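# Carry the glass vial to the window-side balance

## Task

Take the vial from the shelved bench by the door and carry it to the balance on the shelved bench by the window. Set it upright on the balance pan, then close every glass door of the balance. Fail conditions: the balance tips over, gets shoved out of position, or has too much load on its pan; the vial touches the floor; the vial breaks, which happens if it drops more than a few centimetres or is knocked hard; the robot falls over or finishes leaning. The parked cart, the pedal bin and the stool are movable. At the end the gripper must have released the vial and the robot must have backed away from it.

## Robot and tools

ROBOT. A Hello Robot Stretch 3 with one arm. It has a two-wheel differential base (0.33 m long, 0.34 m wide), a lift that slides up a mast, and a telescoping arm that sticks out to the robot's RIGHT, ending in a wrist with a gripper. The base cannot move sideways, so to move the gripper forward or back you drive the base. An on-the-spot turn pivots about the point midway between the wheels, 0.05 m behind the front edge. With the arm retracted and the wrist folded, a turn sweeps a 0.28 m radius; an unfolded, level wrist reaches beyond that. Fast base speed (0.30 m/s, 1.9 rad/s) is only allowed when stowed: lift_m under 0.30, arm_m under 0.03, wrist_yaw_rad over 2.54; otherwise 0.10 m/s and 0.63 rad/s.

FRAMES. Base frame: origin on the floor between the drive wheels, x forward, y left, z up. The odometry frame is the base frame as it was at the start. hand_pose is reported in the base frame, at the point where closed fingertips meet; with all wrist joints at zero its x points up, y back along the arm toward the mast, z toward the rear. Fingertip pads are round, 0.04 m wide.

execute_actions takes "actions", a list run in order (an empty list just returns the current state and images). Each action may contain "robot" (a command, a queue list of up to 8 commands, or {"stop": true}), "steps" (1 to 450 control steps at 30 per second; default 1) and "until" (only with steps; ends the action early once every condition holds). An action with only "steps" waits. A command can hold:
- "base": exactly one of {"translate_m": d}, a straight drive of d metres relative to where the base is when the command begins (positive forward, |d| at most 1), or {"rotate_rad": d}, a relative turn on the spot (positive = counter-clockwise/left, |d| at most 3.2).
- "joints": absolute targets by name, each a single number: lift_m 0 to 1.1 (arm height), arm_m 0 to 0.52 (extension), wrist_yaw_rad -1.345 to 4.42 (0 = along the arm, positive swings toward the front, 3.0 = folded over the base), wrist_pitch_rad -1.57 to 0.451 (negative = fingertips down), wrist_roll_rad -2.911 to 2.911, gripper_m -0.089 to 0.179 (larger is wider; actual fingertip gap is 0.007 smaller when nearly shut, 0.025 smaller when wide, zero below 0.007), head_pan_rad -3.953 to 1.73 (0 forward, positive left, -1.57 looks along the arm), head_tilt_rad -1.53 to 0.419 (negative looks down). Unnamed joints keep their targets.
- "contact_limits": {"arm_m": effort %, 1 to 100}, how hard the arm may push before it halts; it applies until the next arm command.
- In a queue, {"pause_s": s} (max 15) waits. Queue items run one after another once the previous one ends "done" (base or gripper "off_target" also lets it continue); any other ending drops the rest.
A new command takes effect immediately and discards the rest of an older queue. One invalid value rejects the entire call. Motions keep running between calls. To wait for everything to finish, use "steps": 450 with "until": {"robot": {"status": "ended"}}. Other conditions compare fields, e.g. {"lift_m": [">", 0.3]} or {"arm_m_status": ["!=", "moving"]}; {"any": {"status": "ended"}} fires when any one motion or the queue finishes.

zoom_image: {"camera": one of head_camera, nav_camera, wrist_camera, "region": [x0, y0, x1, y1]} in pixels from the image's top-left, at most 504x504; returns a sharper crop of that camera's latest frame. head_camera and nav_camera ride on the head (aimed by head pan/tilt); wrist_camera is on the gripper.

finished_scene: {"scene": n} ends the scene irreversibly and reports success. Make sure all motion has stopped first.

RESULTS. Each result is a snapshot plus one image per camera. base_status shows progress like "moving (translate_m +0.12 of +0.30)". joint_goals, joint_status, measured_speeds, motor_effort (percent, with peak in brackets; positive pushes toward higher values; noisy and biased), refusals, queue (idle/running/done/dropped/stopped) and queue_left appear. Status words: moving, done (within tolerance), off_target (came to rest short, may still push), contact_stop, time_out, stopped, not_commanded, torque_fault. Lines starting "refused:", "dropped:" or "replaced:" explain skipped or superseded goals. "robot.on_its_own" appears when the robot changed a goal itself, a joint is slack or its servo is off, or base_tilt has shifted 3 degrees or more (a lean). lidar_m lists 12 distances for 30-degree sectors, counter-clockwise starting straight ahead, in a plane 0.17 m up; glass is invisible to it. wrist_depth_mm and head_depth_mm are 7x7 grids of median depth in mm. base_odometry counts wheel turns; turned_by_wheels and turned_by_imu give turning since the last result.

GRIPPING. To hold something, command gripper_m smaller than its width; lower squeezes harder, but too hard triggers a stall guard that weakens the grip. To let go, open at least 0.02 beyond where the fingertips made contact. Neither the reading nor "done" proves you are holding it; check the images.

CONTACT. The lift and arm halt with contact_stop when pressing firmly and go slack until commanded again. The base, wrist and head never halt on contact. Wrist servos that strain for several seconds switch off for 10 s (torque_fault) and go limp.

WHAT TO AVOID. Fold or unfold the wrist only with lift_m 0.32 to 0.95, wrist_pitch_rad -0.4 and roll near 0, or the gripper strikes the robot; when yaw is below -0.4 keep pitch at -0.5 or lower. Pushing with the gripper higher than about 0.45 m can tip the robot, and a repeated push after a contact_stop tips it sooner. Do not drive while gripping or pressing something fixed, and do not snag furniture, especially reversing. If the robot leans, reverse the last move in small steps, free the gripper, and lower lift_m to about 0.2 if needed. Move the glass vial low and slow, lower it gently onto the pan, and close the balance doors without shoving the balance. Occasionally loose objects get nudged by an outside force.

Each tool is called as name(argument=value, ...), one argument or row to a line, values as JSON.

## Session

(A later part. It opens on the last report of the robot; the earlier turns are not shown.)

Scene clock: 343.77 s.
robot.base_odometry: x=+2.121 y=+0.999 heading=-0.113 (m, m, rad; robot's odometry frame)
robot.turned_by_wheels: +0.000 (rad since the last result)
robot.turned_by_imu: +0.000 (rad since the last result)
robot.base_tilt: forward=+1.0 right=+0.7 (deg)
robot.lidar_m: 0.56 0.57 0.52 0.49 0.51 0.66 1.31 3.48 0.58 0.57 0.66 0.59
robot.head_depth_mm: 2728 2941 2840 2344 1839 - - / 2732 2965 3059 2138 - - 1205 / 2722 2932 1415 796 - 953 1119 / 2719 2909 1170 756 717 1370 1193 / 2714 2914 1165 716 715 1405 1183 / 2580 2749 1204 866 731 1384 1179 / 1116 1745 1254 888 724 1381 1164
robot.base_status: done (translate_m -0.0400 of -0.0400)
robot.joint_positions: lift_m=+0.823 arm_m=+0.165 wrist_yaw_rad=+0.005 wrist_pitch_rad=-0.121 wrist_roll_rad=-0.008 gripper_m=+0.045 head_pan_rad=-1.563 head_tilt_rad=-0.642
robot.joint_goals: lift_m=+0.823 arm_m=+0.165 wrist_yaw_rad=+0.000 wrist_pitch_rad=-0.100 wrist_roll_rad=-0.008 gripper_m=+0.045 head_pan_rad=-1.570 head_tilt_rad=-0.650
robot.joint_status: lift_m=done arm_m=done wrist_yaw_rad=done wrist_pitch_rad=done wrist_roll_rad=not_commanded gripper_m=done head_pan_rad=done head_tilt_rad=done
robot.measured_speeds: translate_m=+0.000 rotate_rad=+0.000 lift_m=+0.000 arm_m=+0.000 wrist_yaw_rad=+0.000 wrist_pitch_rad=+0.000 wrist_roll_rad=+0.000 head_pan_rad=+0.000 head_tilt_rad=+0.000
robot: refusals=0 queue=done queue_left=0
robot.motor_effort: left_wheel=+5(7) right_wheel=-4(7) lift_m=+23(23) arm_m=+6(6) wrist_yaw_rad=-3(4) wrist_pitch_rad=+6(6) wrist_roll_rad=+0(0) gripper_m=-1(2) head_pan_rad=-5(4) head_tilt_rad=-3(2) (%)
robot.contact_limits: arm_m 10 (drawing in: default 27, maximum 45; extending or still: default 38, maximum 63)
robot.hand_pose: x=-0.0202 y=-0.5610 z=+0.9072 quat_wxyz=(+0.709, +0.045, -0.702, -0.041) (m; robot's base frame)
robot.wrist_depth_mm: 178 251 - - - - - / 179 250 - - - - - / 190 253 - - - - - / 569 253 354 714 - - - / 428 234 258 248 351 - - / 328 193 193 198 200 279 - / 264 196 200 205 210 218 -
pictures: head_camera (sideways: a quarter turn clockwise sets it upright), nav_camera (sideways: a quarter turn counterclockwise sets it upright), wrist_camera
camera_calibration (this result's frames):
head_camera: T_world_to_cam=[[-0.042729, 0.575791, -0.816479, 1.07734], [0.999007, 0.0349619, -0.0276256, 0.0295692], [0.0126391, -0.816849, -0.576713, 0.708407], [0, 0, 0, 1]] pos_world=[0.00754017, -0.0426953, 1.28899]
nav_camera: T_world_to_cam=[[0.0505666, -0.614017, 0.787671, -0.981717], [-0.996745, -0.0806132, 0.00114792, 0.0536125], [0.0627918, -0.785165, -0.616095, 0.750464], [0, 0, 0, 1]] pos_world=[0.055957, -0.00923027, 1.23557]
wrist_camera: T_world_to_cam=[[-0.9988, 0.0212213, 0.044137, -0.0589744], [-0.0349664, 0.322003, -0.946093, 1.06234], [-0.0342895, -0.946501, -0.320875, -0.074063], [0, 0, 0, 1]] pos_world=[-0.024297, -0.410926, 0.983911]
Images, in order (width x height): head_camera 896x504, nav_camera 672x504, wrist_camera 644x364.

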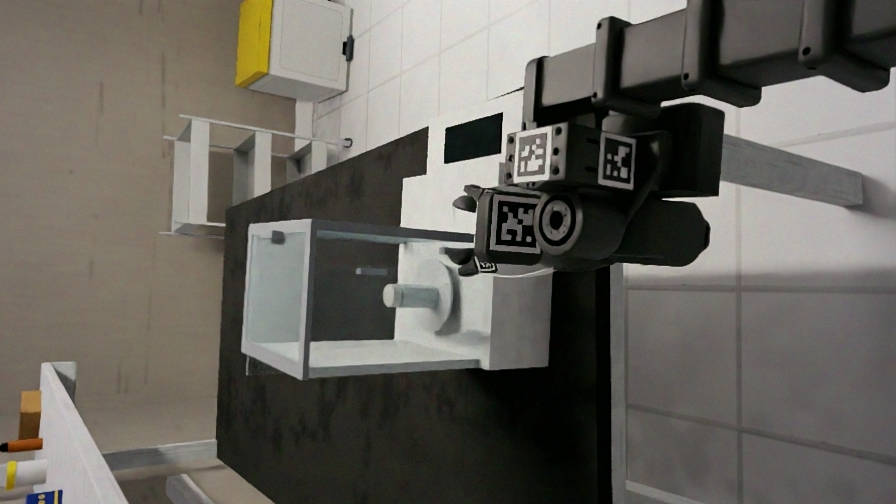

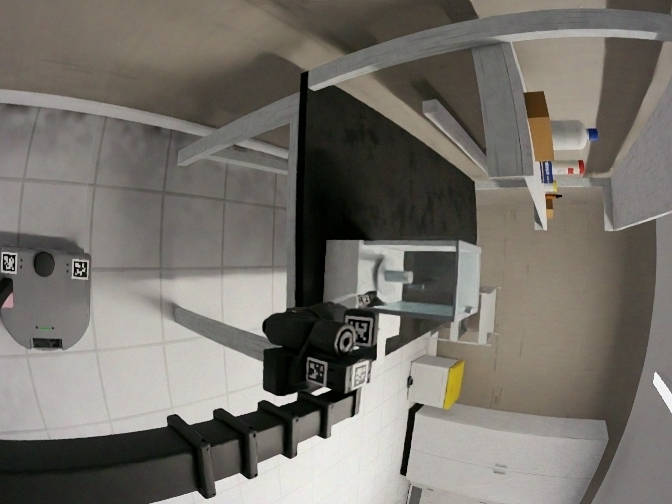

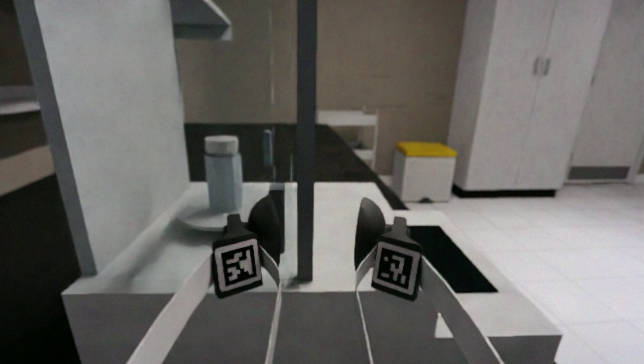

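execute_actions(
  actions=[
    {"robot": {"base": {"translate_m": -0.008}}, "steps": 450, "until": {"robot": {"status": "ended"}}},
  ],
)

Scene clock: 346.77 s.
robot.base_odometry: x=+2.113 y=+1.000 heading=-0.113 (m, m, rad; robot's odometry frame)
robot.turned_by_wheels: +0.000 (rad since the last result)
robot.turned_by_imu: +0.000 (rad since the last result)
robot.base_tilt: forward=+1.1 right=+0.6 (deg)
robot.lidar_m: 0.57 0.58 0.52 0.49 0.50 0.66 1.31 3.46 0.58 0.57 0.67 0.60
robot.head_depth_mm: 2736 2940 2864 2336 1833 - - / 2758 2991 2989 2207 - - 1209 / 2728 2929 1525 811 - 953 1131 / 2713 2847 1242 756 717 1371 1187 / 2712 2888 1165 720 716 1392 1178 / 2604 2777 1138 864 732 1386 1172 / 1133 1756 1253 892 726 1369 1165
robot.base_status: done (translate_m -0.0080 of -0.0080)
robot.joint_positions: lift_m=+0.823 arm_m=+0.165 wrist_yaw_rad=+0.005 wrist_pitch_rad=-0.121 wrist_roll_rad=-0.008 gripper_m=+0.045 head_pan_rad=-1.563 head_tilt_rad=-0.642
robot.joint_goals: lift_m=+0.823 arm_m=+0.165 wrist_yaw_rad=+0.000 wrist_pitch_rad=-0.100 wrist_roll_rad=-0.008 gripper_m=+0.045 head_pan_rad=-1.570 head_tilt_rad=-0.650
robot.joint_status: lift_m=done arm_m=done wrist_yaw_rad=done wrist_pitch_rad=done wrist_roll_rad=not_commanded gripper_m=done head_pan_rad=done head_tilt_rad=done
robot.measured_speeds: translate_m=+0.000 rotate_rad=+0.000 lift_m=+0.000 arm_m=+0.000 wrist_yaw_rad=+0.000 wrist_pitch_rad=+0.000 wrist_roll_rad=+0.000 head_pan_rad=+0.000 head_tilt_rad=+0.000
robot: refusals=0 queue=done queue_left=0
robot.motor_effort: left_wheel=+5(7) right_wheel=-4(8) lift_m=+23(24) arm_m=+6(6) wrist_yaw_rad=-4(4) wrist_pitch_rad=+6(6) wrist_roll_rad=+0(0) gripper_m=-2(2) head_pan_rad=-3(5) head_tilt_rad=-2(2) (%)
robot.contact_limits: arm_m 10 (drawing in: default 27, maximum 45; extending or still: default 38, maximum 63)
robot.hand_pose: x=-0.0202 y=-0.5610 z=+0.9072 quat_wxyz=(+0.709, +0.045, -0.702, -0.041) (m; robot's base frame)
robot.wrist_depth_mm: 186 264 - - - - - / 189 265 - - - - - / 190 267 - - - - - / 203 267 289 711 - - - / 404 242 259 247 353 - - / 259 194 194 200 200 295 - / 255 197 200 205 211 219 -
pictures: head_camera (sideways: a quarter turn clockwise sets it upright), nav_camera (sideways: a quarter turn counterclockwise sets it upright), wrist_camera
camera_calibration (this result's frames):
head_camera: T_world_to_cam=[[-0.0427289, 0.575791, -0.816479, 1.07734], [0.999007, 0.0349618, -0.0276256, 0.0295692], [0.012639, -0.816849, -0.576713, 0.708407], [0, 0, 0, 1]] pos_world=[0.00754016, -0.0426953, 1.28899]
nav_camera: T_world_to_cam=[[0.0505666, -0.614017, 0.787671, -0.981717], [-0.996745, -0.080613, 0.00114792, 0.0536125], [0.0627917, -0.785165, -0.616095, 0.750465], [0, 0, 0, 1]] pos_world=[0.055957, -0.00923027, 1.23557]
wrist_camera: T_world_to_cam=[[-0.9988, 0.0212177, 0.0441374, -0.0589758], [-0.0349678, 0.322003, -0.946093, 1.06234], [-0.0342863, -0.946501, -0.320875, -0.0740629], [0, 0, 0, 1]] pos_world=[-0.0242967, -0.410926, 0.983911]
Images, in order (width x height): head_camera 896x504, nav_camera 672x504, wrist_camera 644x364.

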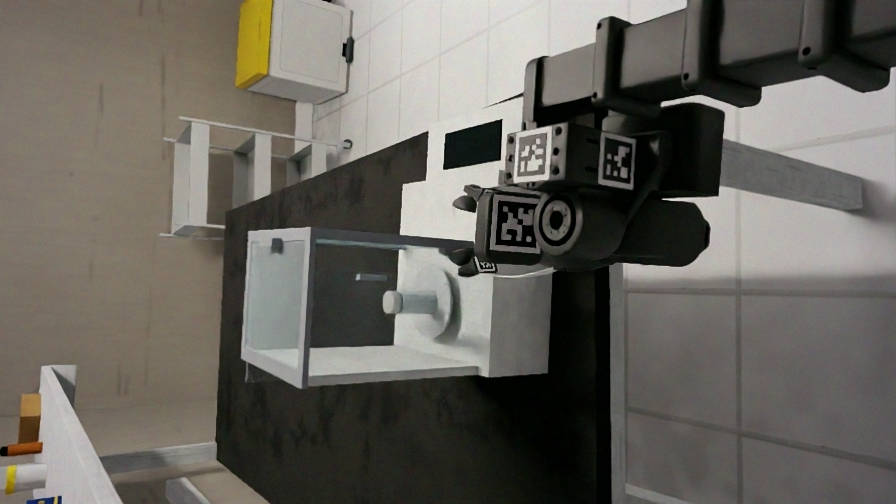

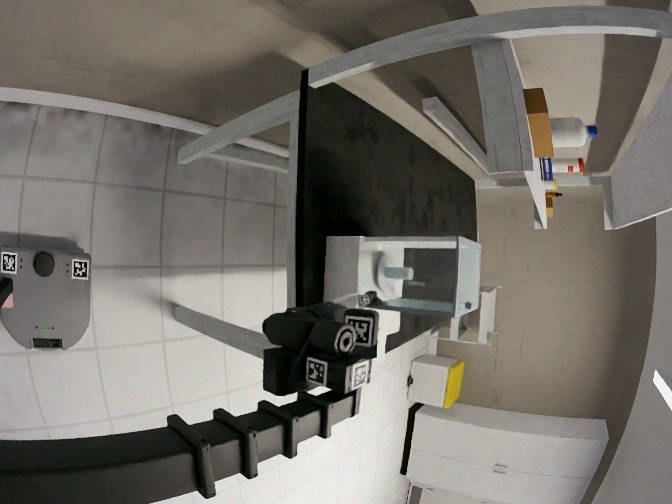

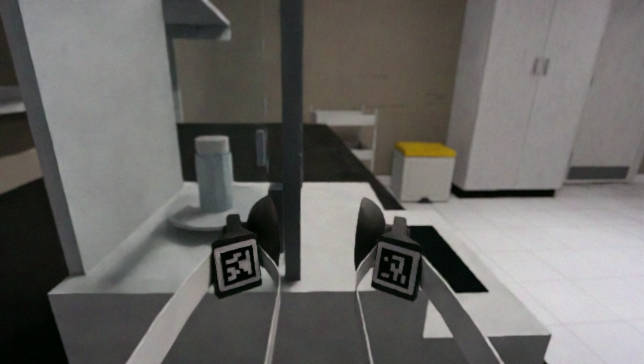

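execute_actions(
  actions=[
    {"robot": {"base": {"translate_m": -0.005}}, "steps": 450, "until": {"robot": {"status": "ended"}}},
  ],
)

Scene clock: 348.83 s.
robot.base_odometry: x=+2.108 y=+1.000 heading=-0.113 (m, m, rad; robot's odometry frame)
robot.turned_by_wheels: +0.000 (rad since the last result)
robot.turned_by_imu: +0.000 (rad since the last result)
robot.base_tilt: forward=+1.1 right=+0.6 (deg)
robot.lidar_m: 0.57 0.58 0.52 0.49 0.50 0.66 1.30 3.48 0.58 0.57 0.67 0.60
robot.head_depth_mm: 2730 3000 2869 2323 1844 - - / 2706 2985 2994 2281 - - 1206 / 2710 2932 1511 827 - 953 1131 / 2705 2848 1244 786 719 1368 1195 / 2678 2921 1218 721 718 1400 1189 / 2577 2733 1129 835 733 1390 1180 / 1144 1750 1247 889 728 1380 1170
robot.base_status: done (translate_m -0.0050 of -0.0050)
robot.joint_positions: lift_m=+0.823 arm_m=+0.165 wrist_yaw_rad=+0.011 wrist_pitch_rad=-0.121 wrist_roll_rad=-0.008 gripper_m=+0.045 head_pan_rad=-1.563 head_tilt_rad=-0.642
robot.joint_goals: lift_m=+0.823 arm_m=+0.165 wrist_yaw_rad=+0.000 wrist_pitch_rad=-0.100 wrist_roll_rad=-0.008 gripper_m=+0.045 head_pan_rad=-1.570 head_tilt_rad=-0.650
robot.joint_status: lift_m=done arm_m=done wrist_yaw_rad=done wrist_pitch_rad=done wrist_roll_rad=not_commanded gripper_m=done head_pan_rad=done head_tilt_rad=done
robot.measured_speeds: translate_m=+0.000 rotate_rad=+0.000 lift_m=+0.000 arm_m=+0.000 wrist_yaw_rad=+0.000 wrist_pitch_rad=+0.000 wrist_roll_rad=+0.000 head_pan_rad=+0.000 head_tilt_rad=+0.000
robot: refusals=0 queue=done queue_left=0
robot.motor_effort: left_wheel=+7(9) right_wheel=-6(8) lift_m=+23(24) arm_m=+6(6) wrist_yaw_rad=-8(8) wrist_pitch_rad=+6(6) wrist_roll_rad=+0(0) gripper_m=-3(3) head_pan_rad=-4(4) head_tilt_rad=-3(2) (%)
robot.contact_limits: arm_m 10 (drawing in: default 27, maximum 45; extending or still: default 38, maximum 63)
robot.hand_pose: x=-0.0187 y=-0.5610 z=+0.9072 quat_wxyz=(+0.709, +0.047, -0.702, -0.039) (m; robot's base frame)
robot.wrist_depth_mm: 188 267 - - - - - / 188 270 - - - - - / 195 272 - - - - - / 204 273 317 365 - - - / 402 242 259 251 355 - - / 204 192 194 199 201 - - / 201 199 203 204 210 219 -
pictures: head_camera (sideways: a quarter turn clockwise sets it upright), nav_camera (sideways: a quarter turn counterclockwise sets it upright), wrist_camera
camera_calibration (this result's frames):
head_camera: T_world_to_cam=[[-0.0427289, 0.575791, -0.81648, 1.07734], [0.999007, 0.0349618, -0.0276256, 0.0295692], [0.012639, -0.816849, -0.576713, 0.708407], [0, 0, 0, 1]] pos_world=[0.00754016, -0.0426953, 1.28899]
nav_camera: T_world_to_cam=[[0.0505666, -0.614017, 0.787671, -0.981717], [-0.996745, -0.080613, 0.00114793, 0.0536124], [0.0627917, -0.785165, -0.616094, 0.750464], [0, 0, 0, 1]] pos_world=[0.055957, -0.00923028, 1.23557]
wrist_camera: T_world_to_cam=[[-0.998908, 0.0153311, 0.0441389, -0.0608018], [-0.0368663, 0.321791, -0.946093, 1.06223], [-0.0287082, -0.946687, -0.320874, -0.0740013], [0, 0, 0, 1]] pos_world=[-0.0236991, -0.410941, 0.983911]
Images, in order (width x height): head_camera 896x504, nav_camera 672x504, wrist_camera 644x364.

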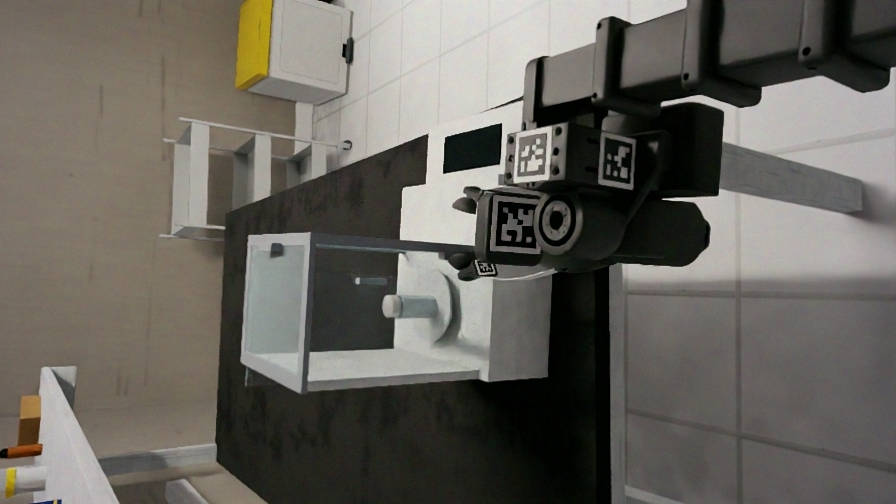

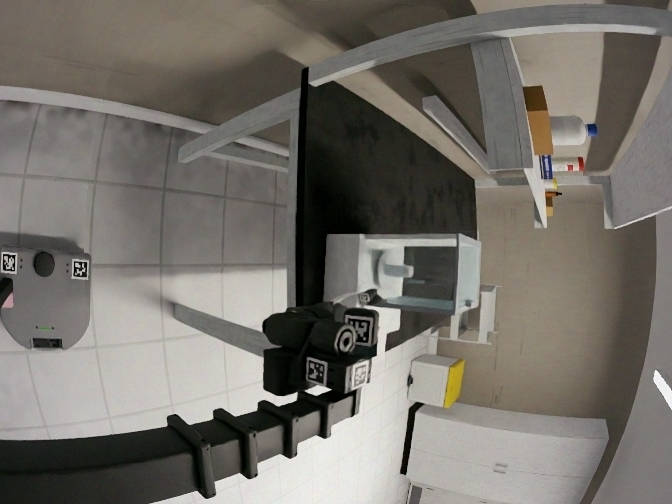

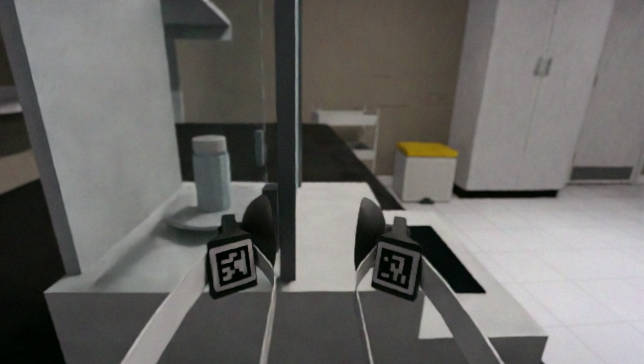

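execute_actions(
  actions=[
    {"robot": [{"base": {"translate_m": 0.012}}, {"joints": {"arm_m": 0.0}}, {"base": {"translate_m": -0.53}, "joints": {"wrist_yaw_rad": 1.57}}, {"base": {"rotate_rad": 1.571}, "joints": {"head_pan_rad": -1.1, "head_tilt_rad": -0.6}}, {"base": {"translate_m": -1.0}}], "steps": 450, "until": {"robot": {"status": "ended"}}},
    {"steps": 450, "until": {"robot": {"status": "ended"}}},
  ],
)

Scene clock: 387.27 s.
robot.base_odometry: x=+1.481 y=+0.065 heading=+1.458 (m, m, rad; robot's odometry frame)
robot.turned_by_wheels: +1.571 (rad since the last result)
robot.turned_by_imu: +1.577 (rad since the last result)
robot.base_tilt: forward=+1.2 right=+0.7 (deg)
robot.lidar_m: 1.45 1.12 1.14 2.80 2.97 1.92 1.76 1.08 1.08 1.01 1.03 0.51
robot.head_depth_mm: 738 999 1059 1013 761 609 519 / 942 1036 1138 998 752 604 532 / 969 1083 1142 877 742 600 1137 / 912 1043 717 737 652 595 1238 / 1073 1191 1244 787 627 574 1230 / 1135 1254 1394 1537 641 603 1142 / 1193 1334 1497 1715 670 702 1164
robot.base_status: done (translate_m -1.0000 of -1.0000)
robot.joint_positions: lift_m=+0.823 arm_m=+0.000 wrist_yaw_rad=+1.568 wrist_pitch_rad=-0.121 wrist_roll_rad=-0.008 gripper_m=+0.045 head_pan_rad=-1.107 head_tilt_rad=-0.606
robot.joint_goals: lift_m=+0.823 arm_m=+0.000 wrist_yaw_rad=+1.570 wrist_pitch_rad=-0.100 wrist_roll_rad=-0.008 gripper_m=+0.045 head_pan_rad=-1.100 head_tilt_rad=-0.600
robot.joint_status: lift_m=done arm_m=done wrist_yaw_rad=done wrist_pitch_rad=done wrist_roll_rad=not_commanded gripper_m=done head_pan_rad=done head_tilt_rad=done
robot.measured_speeds: translate_m=+0.000 rotate_rad=+0.000 lift_m=+0.000 arm_m=+0.000 wrist_yaw_rad=+0.000 wrist_pitch_rad=+0.000 wrist_roll_rad=+0.000 head_pan_rad=+0.000 head_tilt_rad=+0.000
robot: refusals=0 queue=done queue_left=0
robot.motor_effort: left_wheel=-4(11) right_wheel=+3(6) lift_m=+24(23) arm_m=-5(6) wrist_yaw_rad=+2(10) wrist_pitch_rad=+6(6) wrist_roll_rad=+0(0) gripper_m=+0(2) head_pan_rad=+4(36) head_tilt_rad=+3(8) (%)
robot.hand_pose: x=+0.2301 y=-0.1462 z=+0.9072 quat_wxyz=(+0.532, +0.527, -0.467, +0.470) (m; robot's base frame)
robot.wrist_depth_mm: - - - - - - - / - - - - - - - / - - - - - - - / - - - - - - 989 / - - - - - 359 319 / - - - - - 303 263 / - - - - - 278 220
pictures: head_camera (sideways: a quarter turn clockwise sets it upright), nav_camera (sideways: a quarter turn counterclockwise sets it upright), wrist_camera
camera_calibration (this result's frames):
head_camera: T_world_to_cam=[[-0.278686, 0.471628, -0.836601, 1.10501], [0.881963, 0.470452, -0.0285829, 0.0315308], [0.3801, -0.745817, -0.547066, 0.667594], [0, 0, 0, 1]] pos_world=[0.0263902, -0.0380858, 1.29058]
nav_camera: T_world_to_cam=[[0.303008, -0.503396, 0.809184, -1.0113], [-0.859416, -0.511264, 0.00375883, 0.0493755], [0.411814, -0.696564, -0.587544, 0.711194], [0, 0, 0, 1]] pos_world=[0.0559869, 0.0115507, 1.236]
wrist_camera: T_world_to_cam=[[-0.0294622, -0.998591, 0.0441364, -0.189946], [-0.32228, -0.0323076, -0.946093, 0.951826], [0.946186, -0.0420983, -0.320874, 0.233774], [0, 0, 0, 1]] pos_world=[0.0799651, -0.149086, 0.983911]
Images, in order (width x height): head_camera 896x504, nav_camera 672x504, wrist_camera 644x364.

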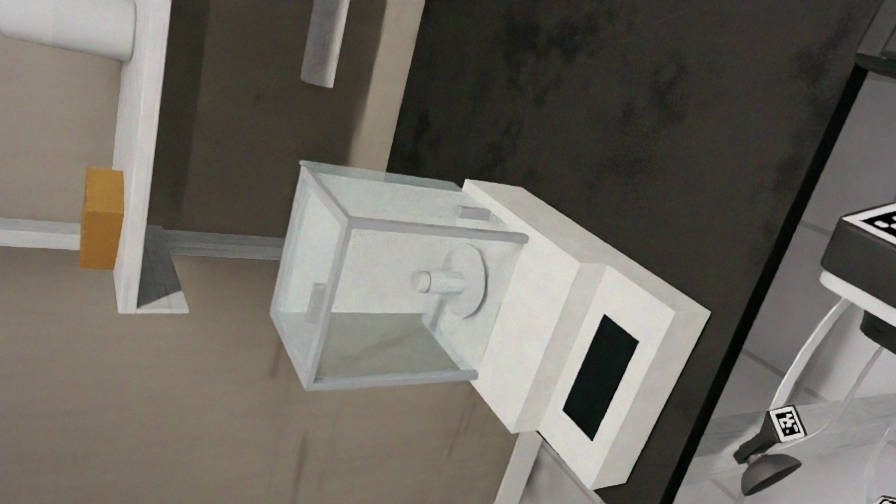

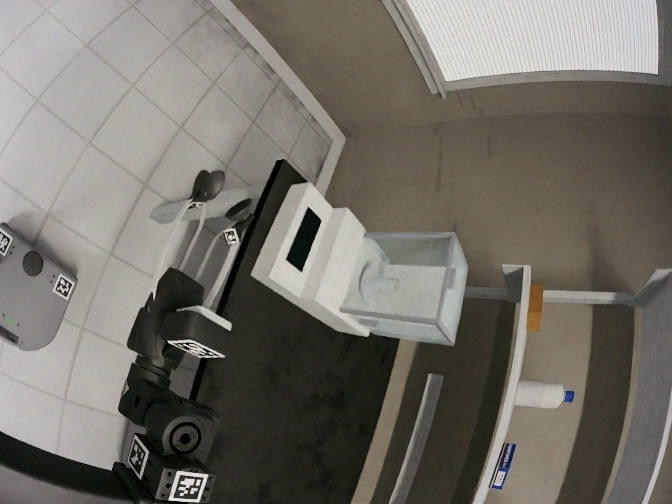

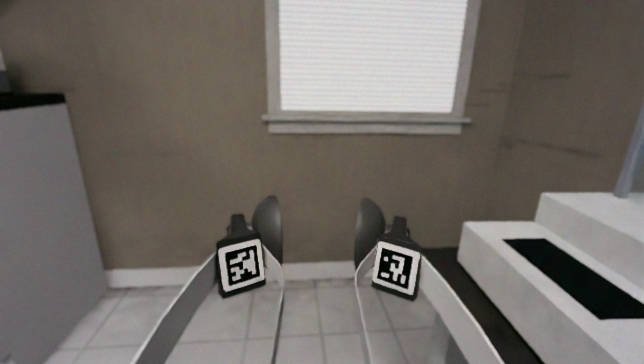

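execute_actions(
  actions=[
    {"robot": [{"base": {"translate_m": -0.09}}, {"joints": {"arm_m": 0.40}, "contact_limits": {"arm_m": 12}}], "steps": 450, "until": {"robot": {"status": "ended"}}},
  ],
)

Scene clock: 396.93 s.
robot.base_odometry: x=+1.471 y=-0.024 heading=+1.458 (m, m, rad; robot's odometry frame)
robot.turned_by_wheels: +0.000 (rad since the last result)
robot.turned_by_imu: +0.000 (rad since the last result)
robot.base_tilt: forward=+1.1 right=+0.7 (deg)
robot.lidar_m: 1.54 1.19 1.26 2.80 3.19 1.83 1.67 1.00 1.08 1.02 1.03 0.59
robot.head_depth_mm: 912 999 1066 1089 733 610 523 / 771 1041 1123 1049 728 604 543 / 988 1095 1201 1035 744 599 1160 / 984 1125 768 800 740 595 1208 / 1049 1179 753 750 667 610 1206 / 1132 1254 1385 775 642 622 1199 / 1201 1327 1499 1657 649 809 1003
robot.base_status: done (translate_m -0.0900 of -0.0900)
robot.joint_positions: lift_m=+0.823 arm_m=+0.400 wrist_yaw_rad=+1.568 wrist_pitch_rad=-0.121 wrist_roll_rad=-0.008 gripper_m=+0.045 head_pan_rad=-1.107 head_tilt_rad=-0.606
robot.joint_goals: lift_m=+0.823 arm_m=+0.400 wrist_yaw_rad=+1.570 wrist_pitch_rad=-0.100 wrist_roll_rad=-0.008 gripper_m=+0.045 head_pan_rad=-1.100 head_tilt_rad=-0.600
robot.joint_status: lift_m=done arm_m=done wrist_yaw_rad=done wrist_pitch_rad=done wrist_roll_rad=not_commanded gripper_m=done head_pan_rad=done head_tilt_rad=done
robot.measured_speeds: translate_m=+0.000 rotate_rad=+0.000 lift_m=+0.000 arm_m=+0.000 wrist_yaw_rad=+0.000 wrist_pitch_rad=+0.000 wrist_roll_rad=+0.000 head_pan_rad=+0.000 head_tilt_rad=+0.000
robot: refusals=0 queue=done queue_left=0
robot.motor_effort: left_wheel=-3(9) right_wheel=+3(4) lift_m=+23(24) arm_m=+6(8) wrist_yaw_rad=+1(2) wrist_pitch_rad=+6(6) wrist_roll_rad=+0(0) gripper_m=+0(0) head_pan_rad=+4(4) head_tilt_rad=+3(2) (%)
robot.contact_limits: arm_m 12 (drawing in: default 27, maximum 45; extending or still: default 38, maximum 63)
robot.hand_pose: x=+0.2301 y=-0.5454 z=+0.9072 quat_wxyz=(+0.532, +0.527, -0.467, +0.470) (m; robot's base frame)
robot.wrist_depth_mm: - - - - 315 868 556 / - - - - 314 929 553 / - - - - 358 908 555 / - - 408 354 336 936 579 / - 332 279 269 286 488 496 / - 265 268 272 281 358 365 / - 270 274 281 284 288 289
pictures: head_camera (sideways: a quarter turn clockwise sets it upright), nav_camera (sideways: a quarter turn counterclockwise sets it upright), wrist_camera
camera_calibration (this result's frames):
head_camera: T_world_to_cam=[[-0.278666, 0.471586, -0.836631, 1.10505], [0.881962, 0.470452, -0.0285844, 0.0315326], [0.380115, -0.745843, -0.54702, 0.667535], [0, 0, 0, 1]] pos_world=[0.0263906, -0.0380863, 1.29058]
nav_camera: T_world_to_cam=[[0.302989, -0.503356, 0.809216, -1.01134], [-0.859415, -0.511265, 0.00376282, 0.0493703], [0.41183, -0.696592, -0.5875, 0.711136], [0, 0, 0, 1]] pos_world=[0.0559885, 0.0115475, 1.236]
wrist_camera: T_world_to_cam=[[-0.0292255, -0.998598, 0.0441368, -0.588595], [-0.322273, -0.0323843, -0.946093, 0.938887], [0.946196, -0.0418741, -0.320874, 0.21709], [0, 0, 0, 1]] pos_world=[0.079966, -0.548274, 0.983911]
Images, in order (width x height): head_camera 896x504, nav_camera 672x504, wrist_camera 644x364.

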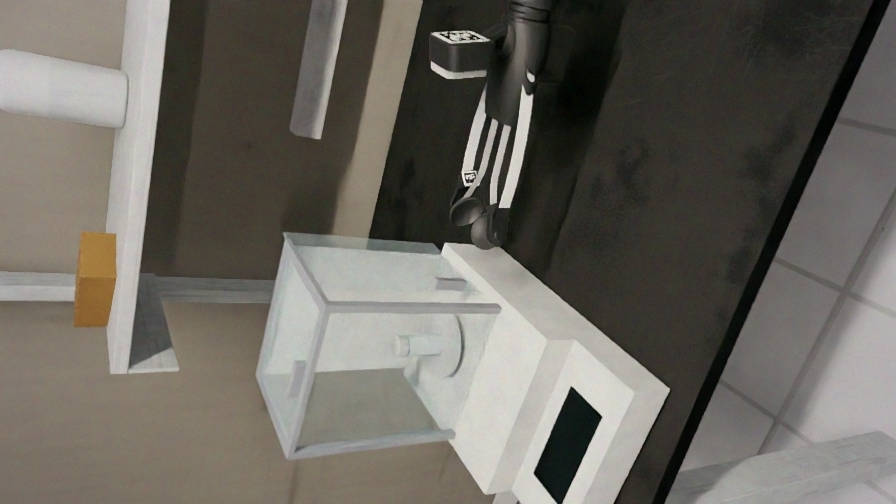

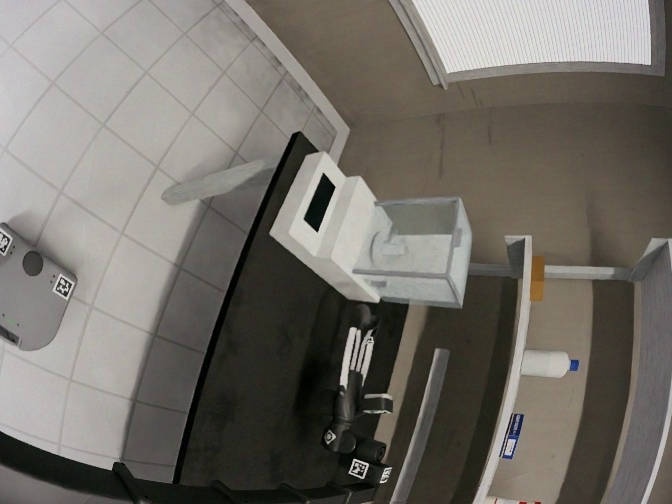

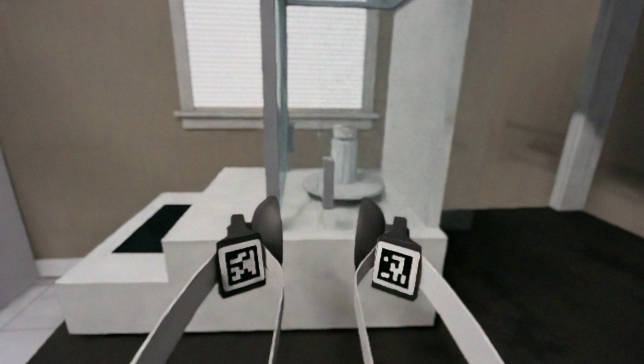

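execute_actions(
  actions=[
    {"robot": {"base": {"translate_m": 0.057}}, "steps": 450, "until": {"robot": {"status": "ended"}}},
  ],
)

Scene clock: 399.83 s.
robot.base_odometry: x=+1.477 y=+0.032 heading=+1.458 (m, m, rad; robot's odometry frame)
robot.turned_by_wheels: +0.000 (rad since the last result)
robot.turned_by_imu: +0.000 (rad since the last result)
robot.base_tilt: forward=+1.0 right=+0.6 (deg)
robot.lidar_m: 1.48 1.15 1.19 3.07 3.23 1.89 1.73 1.05 1.08 1.01 1.03 0.54
robot.head_depth_mm: 736 995 1065 1091 733 609 520 / 939 1038 1140 1048 730 602 542 / 977 1092 1175 1039 745 600 1143 / 902 1083 717 757 691 595 1186 / 1076 1197 771 737 628 589 1207 / 1136 1255 1380 1484 644 608 1174 / 1191 1328 1509 1714 651 736 1119
robot.base_status: done (translate_m +0.0570 of +0.0570)
robot.joint_positions: lift_m=+0.823 arm_m=+0.400 wrist_yaw_rad=+1.568 wrist_pitch_rad=-0.121 wrist_roll_rad=-0.008 gripper_m=+0.045 head_pan_rad=-1.107 head_tilt_rad=-0.606
robot.joint_goals: lift_m=+0.823 arm_m=+0.400 wrist_yaw_rad=+1.570 wrist_pitch_rad=-0.100 wrist_roll_rad=-0.008 gripper_m=+0.045 head_pan_rad=-1.100 head_tilt_rad=-0.600
robot.joint_status: lift_m=done arm_m=done wrist_yaw_rad=done wrist_pitch_rad=done wrist_roll_rad=not_commanded gripper_m=done head_pan_rad=done head_tilt_rad=done
robot.measured_speeds: translate_m=+0.000 rotate_rad=+0.000 lift_m=+0.000 arm_m=+0.000 wrist_yaw_rad=+0.000 wrist_pitch_rad=+0.000 wrist_roll_rad=+0.000 head_pan_rad=+0.000 head_tilt_rad=+0.000
robot: refusals=0 queue=done queue_left=0
robot.motor_effort: left_wheel=-3(5) right_wheel=+3(6) lift_m=+24(23) arm_m=+6(6) wrist_yaw_rad=+2(1) wrist_pitch_rad=+6(6) wrist_roll_rad=+0(0) gripper_m=+0(0) head_pan_rad=+4(4) head_tilt_rad=+3(3) (%)
robot.contact_limits: arm_m 12 (drawing in: default 27, maximum 45; extending or still: default 38, maximum 63)
robot.hand_pose: x=+0.2301 y=-0.5454 z=+0.9072 quat_wxyz=(+0.532, +0.527, -0.467, +0.470) (m; robot's base frame)
robot.wrist_depth_mm: - - - - 305 210 619 / - - - - 310 762 620 / - - - - 310 750 612 / - - 394 328 313 794 556 / - 339 278 256 250 493 490 / - 204 200 206 209 346 368 / 207 209 211 215 220 288 288
pictures: head_camera (sideways: a quarter turn clockwise sets it upright), nav_camera (sideways: a quarter turn counterclockwise sets it upright), wrist_camera
camera_calibration (this result's frames):
head_camera: T_world_to_cam=[[-0.278666, 0.471586, -0.836631, 1.10505], [0.881962, 0.470452, -0.0285844, 0.0315327], [0.380115, -0.745843, -0.54702, 0.667534], [0, 0, 0, 1]] pos_world=[0.0263906, -0.0380863, 1.29058]
nav_camera: T_world_to_cam=[[0.302989, -0.503356, 0.809216, -1.01134], [-0.859415, -0.511265, 0.00376287, 0.0493702], [0.41183, -0.696592, -0.587499, 0.711135], [0, 0, 0, 1]] pos_world=[0.0559885, 0.0115475, 1.236]
wrist_camera: T_world_to_cam=[[-0.0292256, -0.998598, 0.0441367, -0.588595], [-0.322272, -0.0323842, -0.946093, 0.938887], [0.946196, -0.0418742, -0.320874, 0.21709], [0, 0, 0, 1]] pos_world=[0.079966, -0.548274, 0.983911]
Images, in order (width x height): head_camera 896x504, nav_camera 672x504, wrist_camera 644x364.

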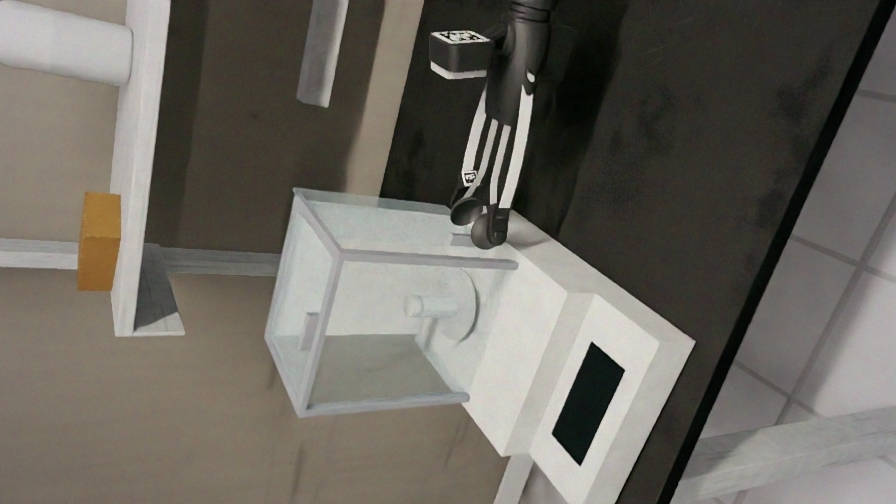

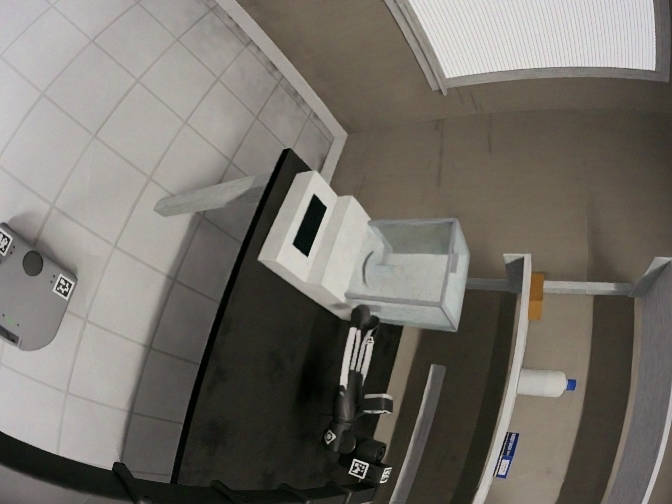

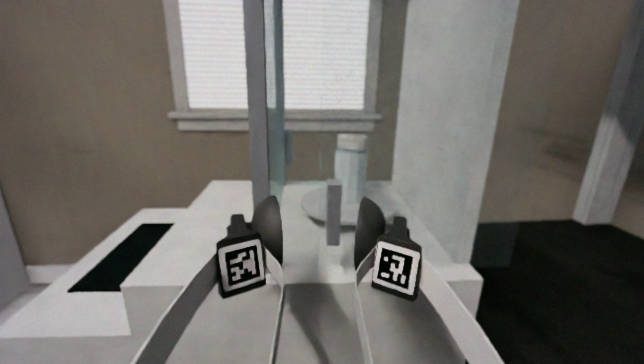

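execute_actions(
  actions=[
    {"robot": [{"base": {"translate_m": 0.009}}, {"joints": {"arm_m": 0.35}, "contact_limits": {"arm_m": 10}}], "steps": 450, "until": {"robot": {"status": "ended"}}},
  ],
)

Scene clock: 406.23 s.
robot.base_odometry: x=+1.478 y=+0.041 heading=+1.458 (m, m, rad; robot's odometry frame)
robot.turned_by_wheels: +0.000 (rad since the last result)
robot.turned_by_imu: +0.000 (rad since the last result)
robot.base_tilt: forward=+1.1 right=+0.6 (deg)
robot.lidar_m: 1.47 1.14 1.17 3.07 3.21 1.90 1.74 1.06 1.08 1.01 1.03 0.53
robot.head_depth_mm: 734 993 1061 1056 709 609 519 / 945 1036 1140 1029 706 605 542 / 976 1085 1174 987 722 600 1144 / 908 1085 718 760 674 594 1182 / 1074 1190 773 736 628 587 1197 / 1126 1254 1401 1485 638 608 1170 / 1192 1324 1513 1712 650 729 1111
robot.base_status: done (translate_m +0.0090 of +0.0090)
robot.joint_positions: lift_m=+0.823 arm_m=+0.350 wrist_yaw_rad=+1.564 wrist_pitch_rad=-0.121 wrist_roll_rad=-0.008 gripper_m=+0.045 head_pan_rad=-1.107 head_tilt_rad=-0.606
robot.joint_goals: lift_m=+0.823 arm_m=+0.350 wrist_yaw_rad=+1.570 wrist_pitch_rad=-0.100 wrist_roll_rad=-0.008 gripper_m=+0.045 head_pan_rad=-1.100 head_tilt_rad=-0.600
robot.joint_status: lift_m=done arm_m=done wrist_yaw_rad=done wrist_pitch_rad=done wrist_roll_rad=not_commanded gripper_m=done head_pan_rad=done head_tilt_rad=done
robot.measured_speeds: translate_m=+0.000 rotate_rad=+0.000 lift_m=+0.000 arm_m=+0.000 wrist_yaw_rad=+0.000 wrist_pitch_rad=+0.000 wrist_roll_rad=+0.000 head_pan_rad=+0.000 head_tilt_rad=+0.000
robot: refusals=0 queue=done queue_left=0
robot.motor_effort: left_wheel=-5(6) right_wheel=+4(7) lift_m=+23(23) arm_m=-5(4) wrist_yaw_rad=+5(5) wrist_pitch_rad=+6(6) wrist_roll_rad=+0(0) gripper_m=-1(1) head_pan_rad=+4(4) head_tilt_rad=+2(2) (%)
robot.contact_limits: arm_m 10 (drawing in: default 27, maximum 45; extending or still: default 38, maximum 63)
robot.hand_pose: x=+0.2301 y=-0.4971 z=+0.9072 quat_wxyz=(+0.533, +0.526, -0.468, +0.469) (m; robot's base frame)
robot.wrist_depth_mm: - - - - - 242 191 / - - - - - 242 597 / - - - - - 243 617 / - - - 360 327 244 522 / - - 332 250 266 236 496 / - 253 192 198 199 204 364 / - 203 199 203 207 211 289
pictures: head_camera (sideways: a quarter turn clockwise sets it upright), nav_camera (sideways: a quarter turn counterclockwise sets it upright), wrist_camera
camera_calibration (this result's frames):
head_camera: T_world_to_cam=[[-0.278642, 0.471538, -0.836666, 1.1051], [0.881963, 0.470451, -0.028586, 0.0315348], [0.380131, -0.745874, -0.546967, 0.667464], [0, 0, 0, 1]] pos_world=[0.0263909, -0.038087, 1.29058]
nav_camera: T_world_to_cam=[[0.302966, -0.503309, 0.809253, -1.01139], [-0.859415, -0.511265, 0.00376751, 0.0493642], [0.411847, -0.696626, -0.587448, 0.711068], [0, 0, 0, 1]] pos_world=[0.0559903, 0.0115438, 1.236]
wrist_camera: T_world_to_cam=[[-0.0328481, -0.998485, 0.0441349, -0.539533], [-0.322388, -0.0312131, -0.946093, 0.941056], [0.946038, -0.0453059, -0.320874, 0.217444], [0, 0, 0, 1]] pos_world=[0.0799518, -0.499491, 0.983911]
Images, in order (width x height): head_camera 896x504, nav_camera 672x504, wrist_camera 644x364.

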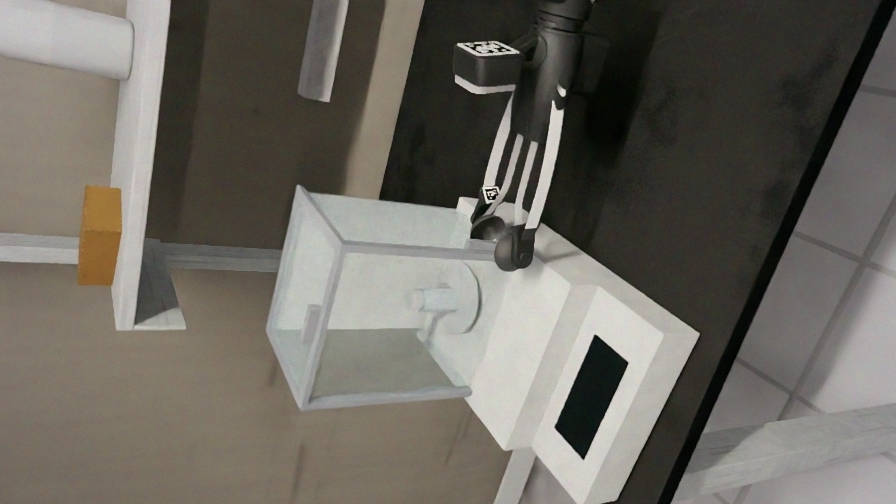

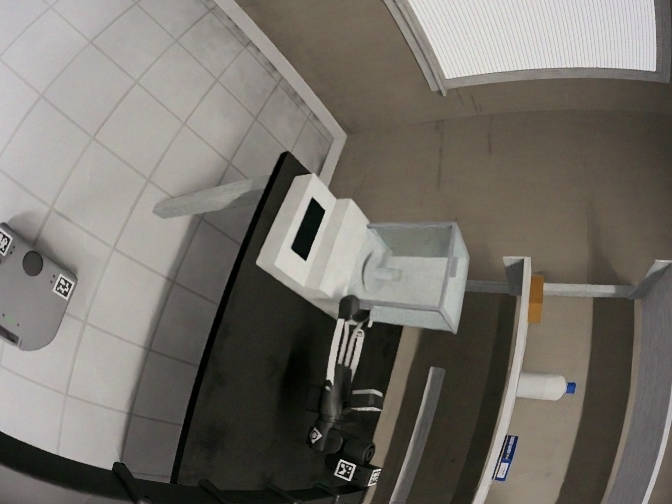

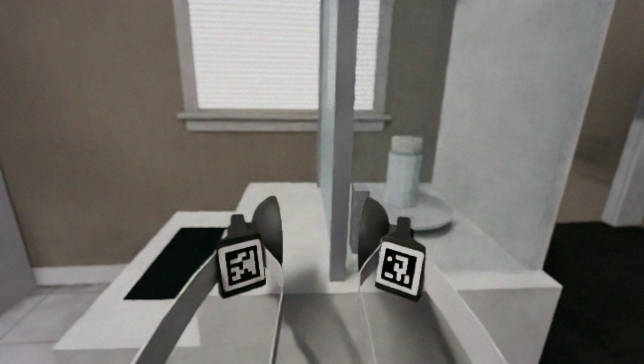

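execute_actions(
  actions=[
    {"robot": {"joints": {"arm_m": 0.343}, "contact_limits": {"arm_m": 10}}, "steps": 450, "until": {"robot": {"status": "ended"}}},
  ],
)

Scene clock: 408.13 s.
robot.base_odometry: x=+1.478 y=+0.041 heading=+1.458 (m, m, rad; robot's odometry frame)
robot.turned_by_wheels: +0.000 (rad since the last result)
robot.turned_by_imu: +0.000 (rad since the last result)
robot.base_tilt: forward=+1.2 right=+0.7 (deg)
robot.lidar_m: 1.47 1.14 1.17 3.07 3.23 1.90 1.74 1.06 1.08 1.01 1.03 0.53
robot.head_depth_mm: 734 992 1063 1061 713 610 519 / 947 1036 1142 1045 704 603 542 / 977 1088 1178 986 722 600 1142 / 910 1083 719 756 674 595 1190 / 1067 1192 773 736 627 587 1202 / 1134 1254 1408 1480 640 606 1173 / 1184 1325 1497 1716 649 730 1114
robot.base_status: done (translate_m +0.0090 of +0.0090)
robot.joint_positions: lift_m=+0.823 arm_m=+0.344 wrist_yaw_rad=+1.559 wrist_pitch_rad=-0.121 wrist_roll_rad=-0.008 gripper_m=+0.045 head_pan_rad=-1.107 head_tilt_rad=-0.606
robot.joint_goals: lift_m=+0.823 arm_m=+0.343 wrist_yaw_rad=+1.570 wrist_pitch_rad=-0.100 wrist_roll_rad=-0.008 gripper_m=+0.045 head_pan_rad=-1.100 head_tilt_rad=-0.600
robot.joint_status: lift_m=done arm_m=done wrist_yaw_rad=done wrist_pitch_rad=done wrist_roll_rad=not_commanded gripper_m=done head_pan_rad=done head_tilt_rad=done
robot.measured_speeds: translate_m=+0.000 rotate_rad=+0.000 lift_m=+0.000 arm_m=+0.000 wrist_yaw_rad=+0.000 wrist_pitch_rad=+0.000 wrist_roll_rad=+0.000 head_pan_rad=+0.000 head_tilt_rad=+0.000
robot: refusals=0 queue=done queue_left=0
robot.motor_effort: left_wheel=-4(5) right_wheel=+4(4) lift_m=+24(23) arm_m=-7(7) wrist_yaw_rad=+9(9) wrist_pitch_rad=+6(6) wrist_roll_rad=+1(0) gripper_m=-2(3) head_pan_rad=+3(5) head_tilt_rad=+2(3) (%)
robot.contact_limits: arm_m 10 (drawing in: default 27, maximum 45; extending or still: default 38, maximum 63)
robot.hand_pose: x=+0.2301 y=-0.4916 z=+0.9072 quat_wxyz=(+0.534, +0.525, -0.469, +0.468) (m; robot's base frame)
robot.wrist_depth_mm: - - - - - 248 189 / - - - - - 250 198 / - - - - - 247 491 / - - - 361 335 251 511 / - - 355 248 269 237 496 / - 265 191 197 199 205 366 / - 202 198 201 206 214 289
pictures: head_camera (sideways: a quarter turn clockwise sets it upright), nav_camera (sideways: a quarter turn counterclockwise sets it upright), wrist_camera
camera_calibration (this result's frames):
head_camera: T_world_to_cam=[[-0.278642, 0.471538, -0.836666, 1.1051], [0.881963, 0.470451, -0.028586, 0.0315348], [0.380131, -0.745874, -0.546966, 0.667464], [0, 0, 0, 1]] pos_world=[0.0263909, -0.038087, 1.29058]
nav_camera: T_world_to_cam=[[0.302966, -0.503309, 0.809254, -1.01139], [-0.859415, -0.511265, 0.00376752, 0.0493642], [0.411847, -0.696626, -0.587447, 0.711068], [0, 0, 0, 1]] pos_world=[0.0559904, 0.0115438, 1.236]
wrist_camera: T_world_to_cam=[[-0.0383002, -0.998291, 0.0441337, -0.532635], [-0.322553, -0.029451, -0.946093, 0.94213], [0.945776, -0.050471, -0.320874, 0.21523], [0, 0, 0, 1]] pos_world=[0.079928, -0.493115, 0.983911]
Images, in order (width x height): head_camera 896x504, nav_camera 672x504, wrist_camera 644x364.

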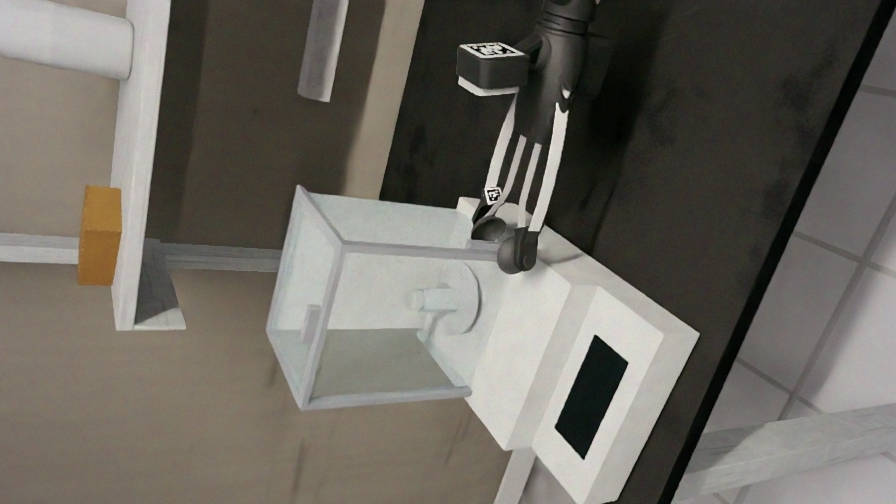

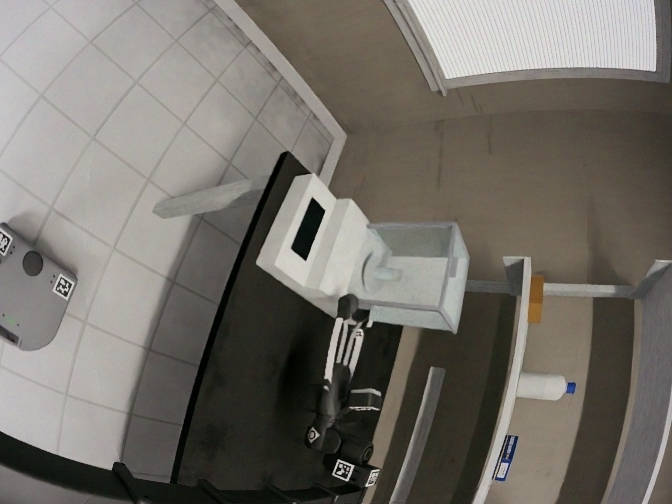

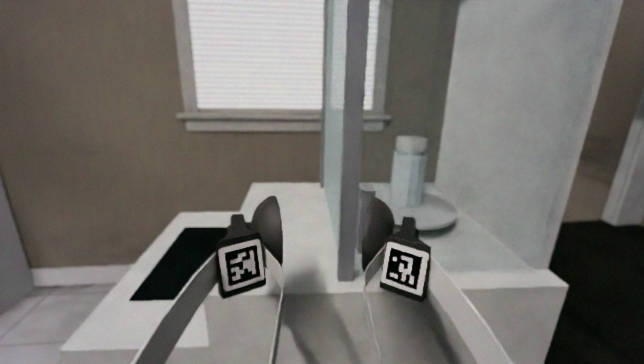

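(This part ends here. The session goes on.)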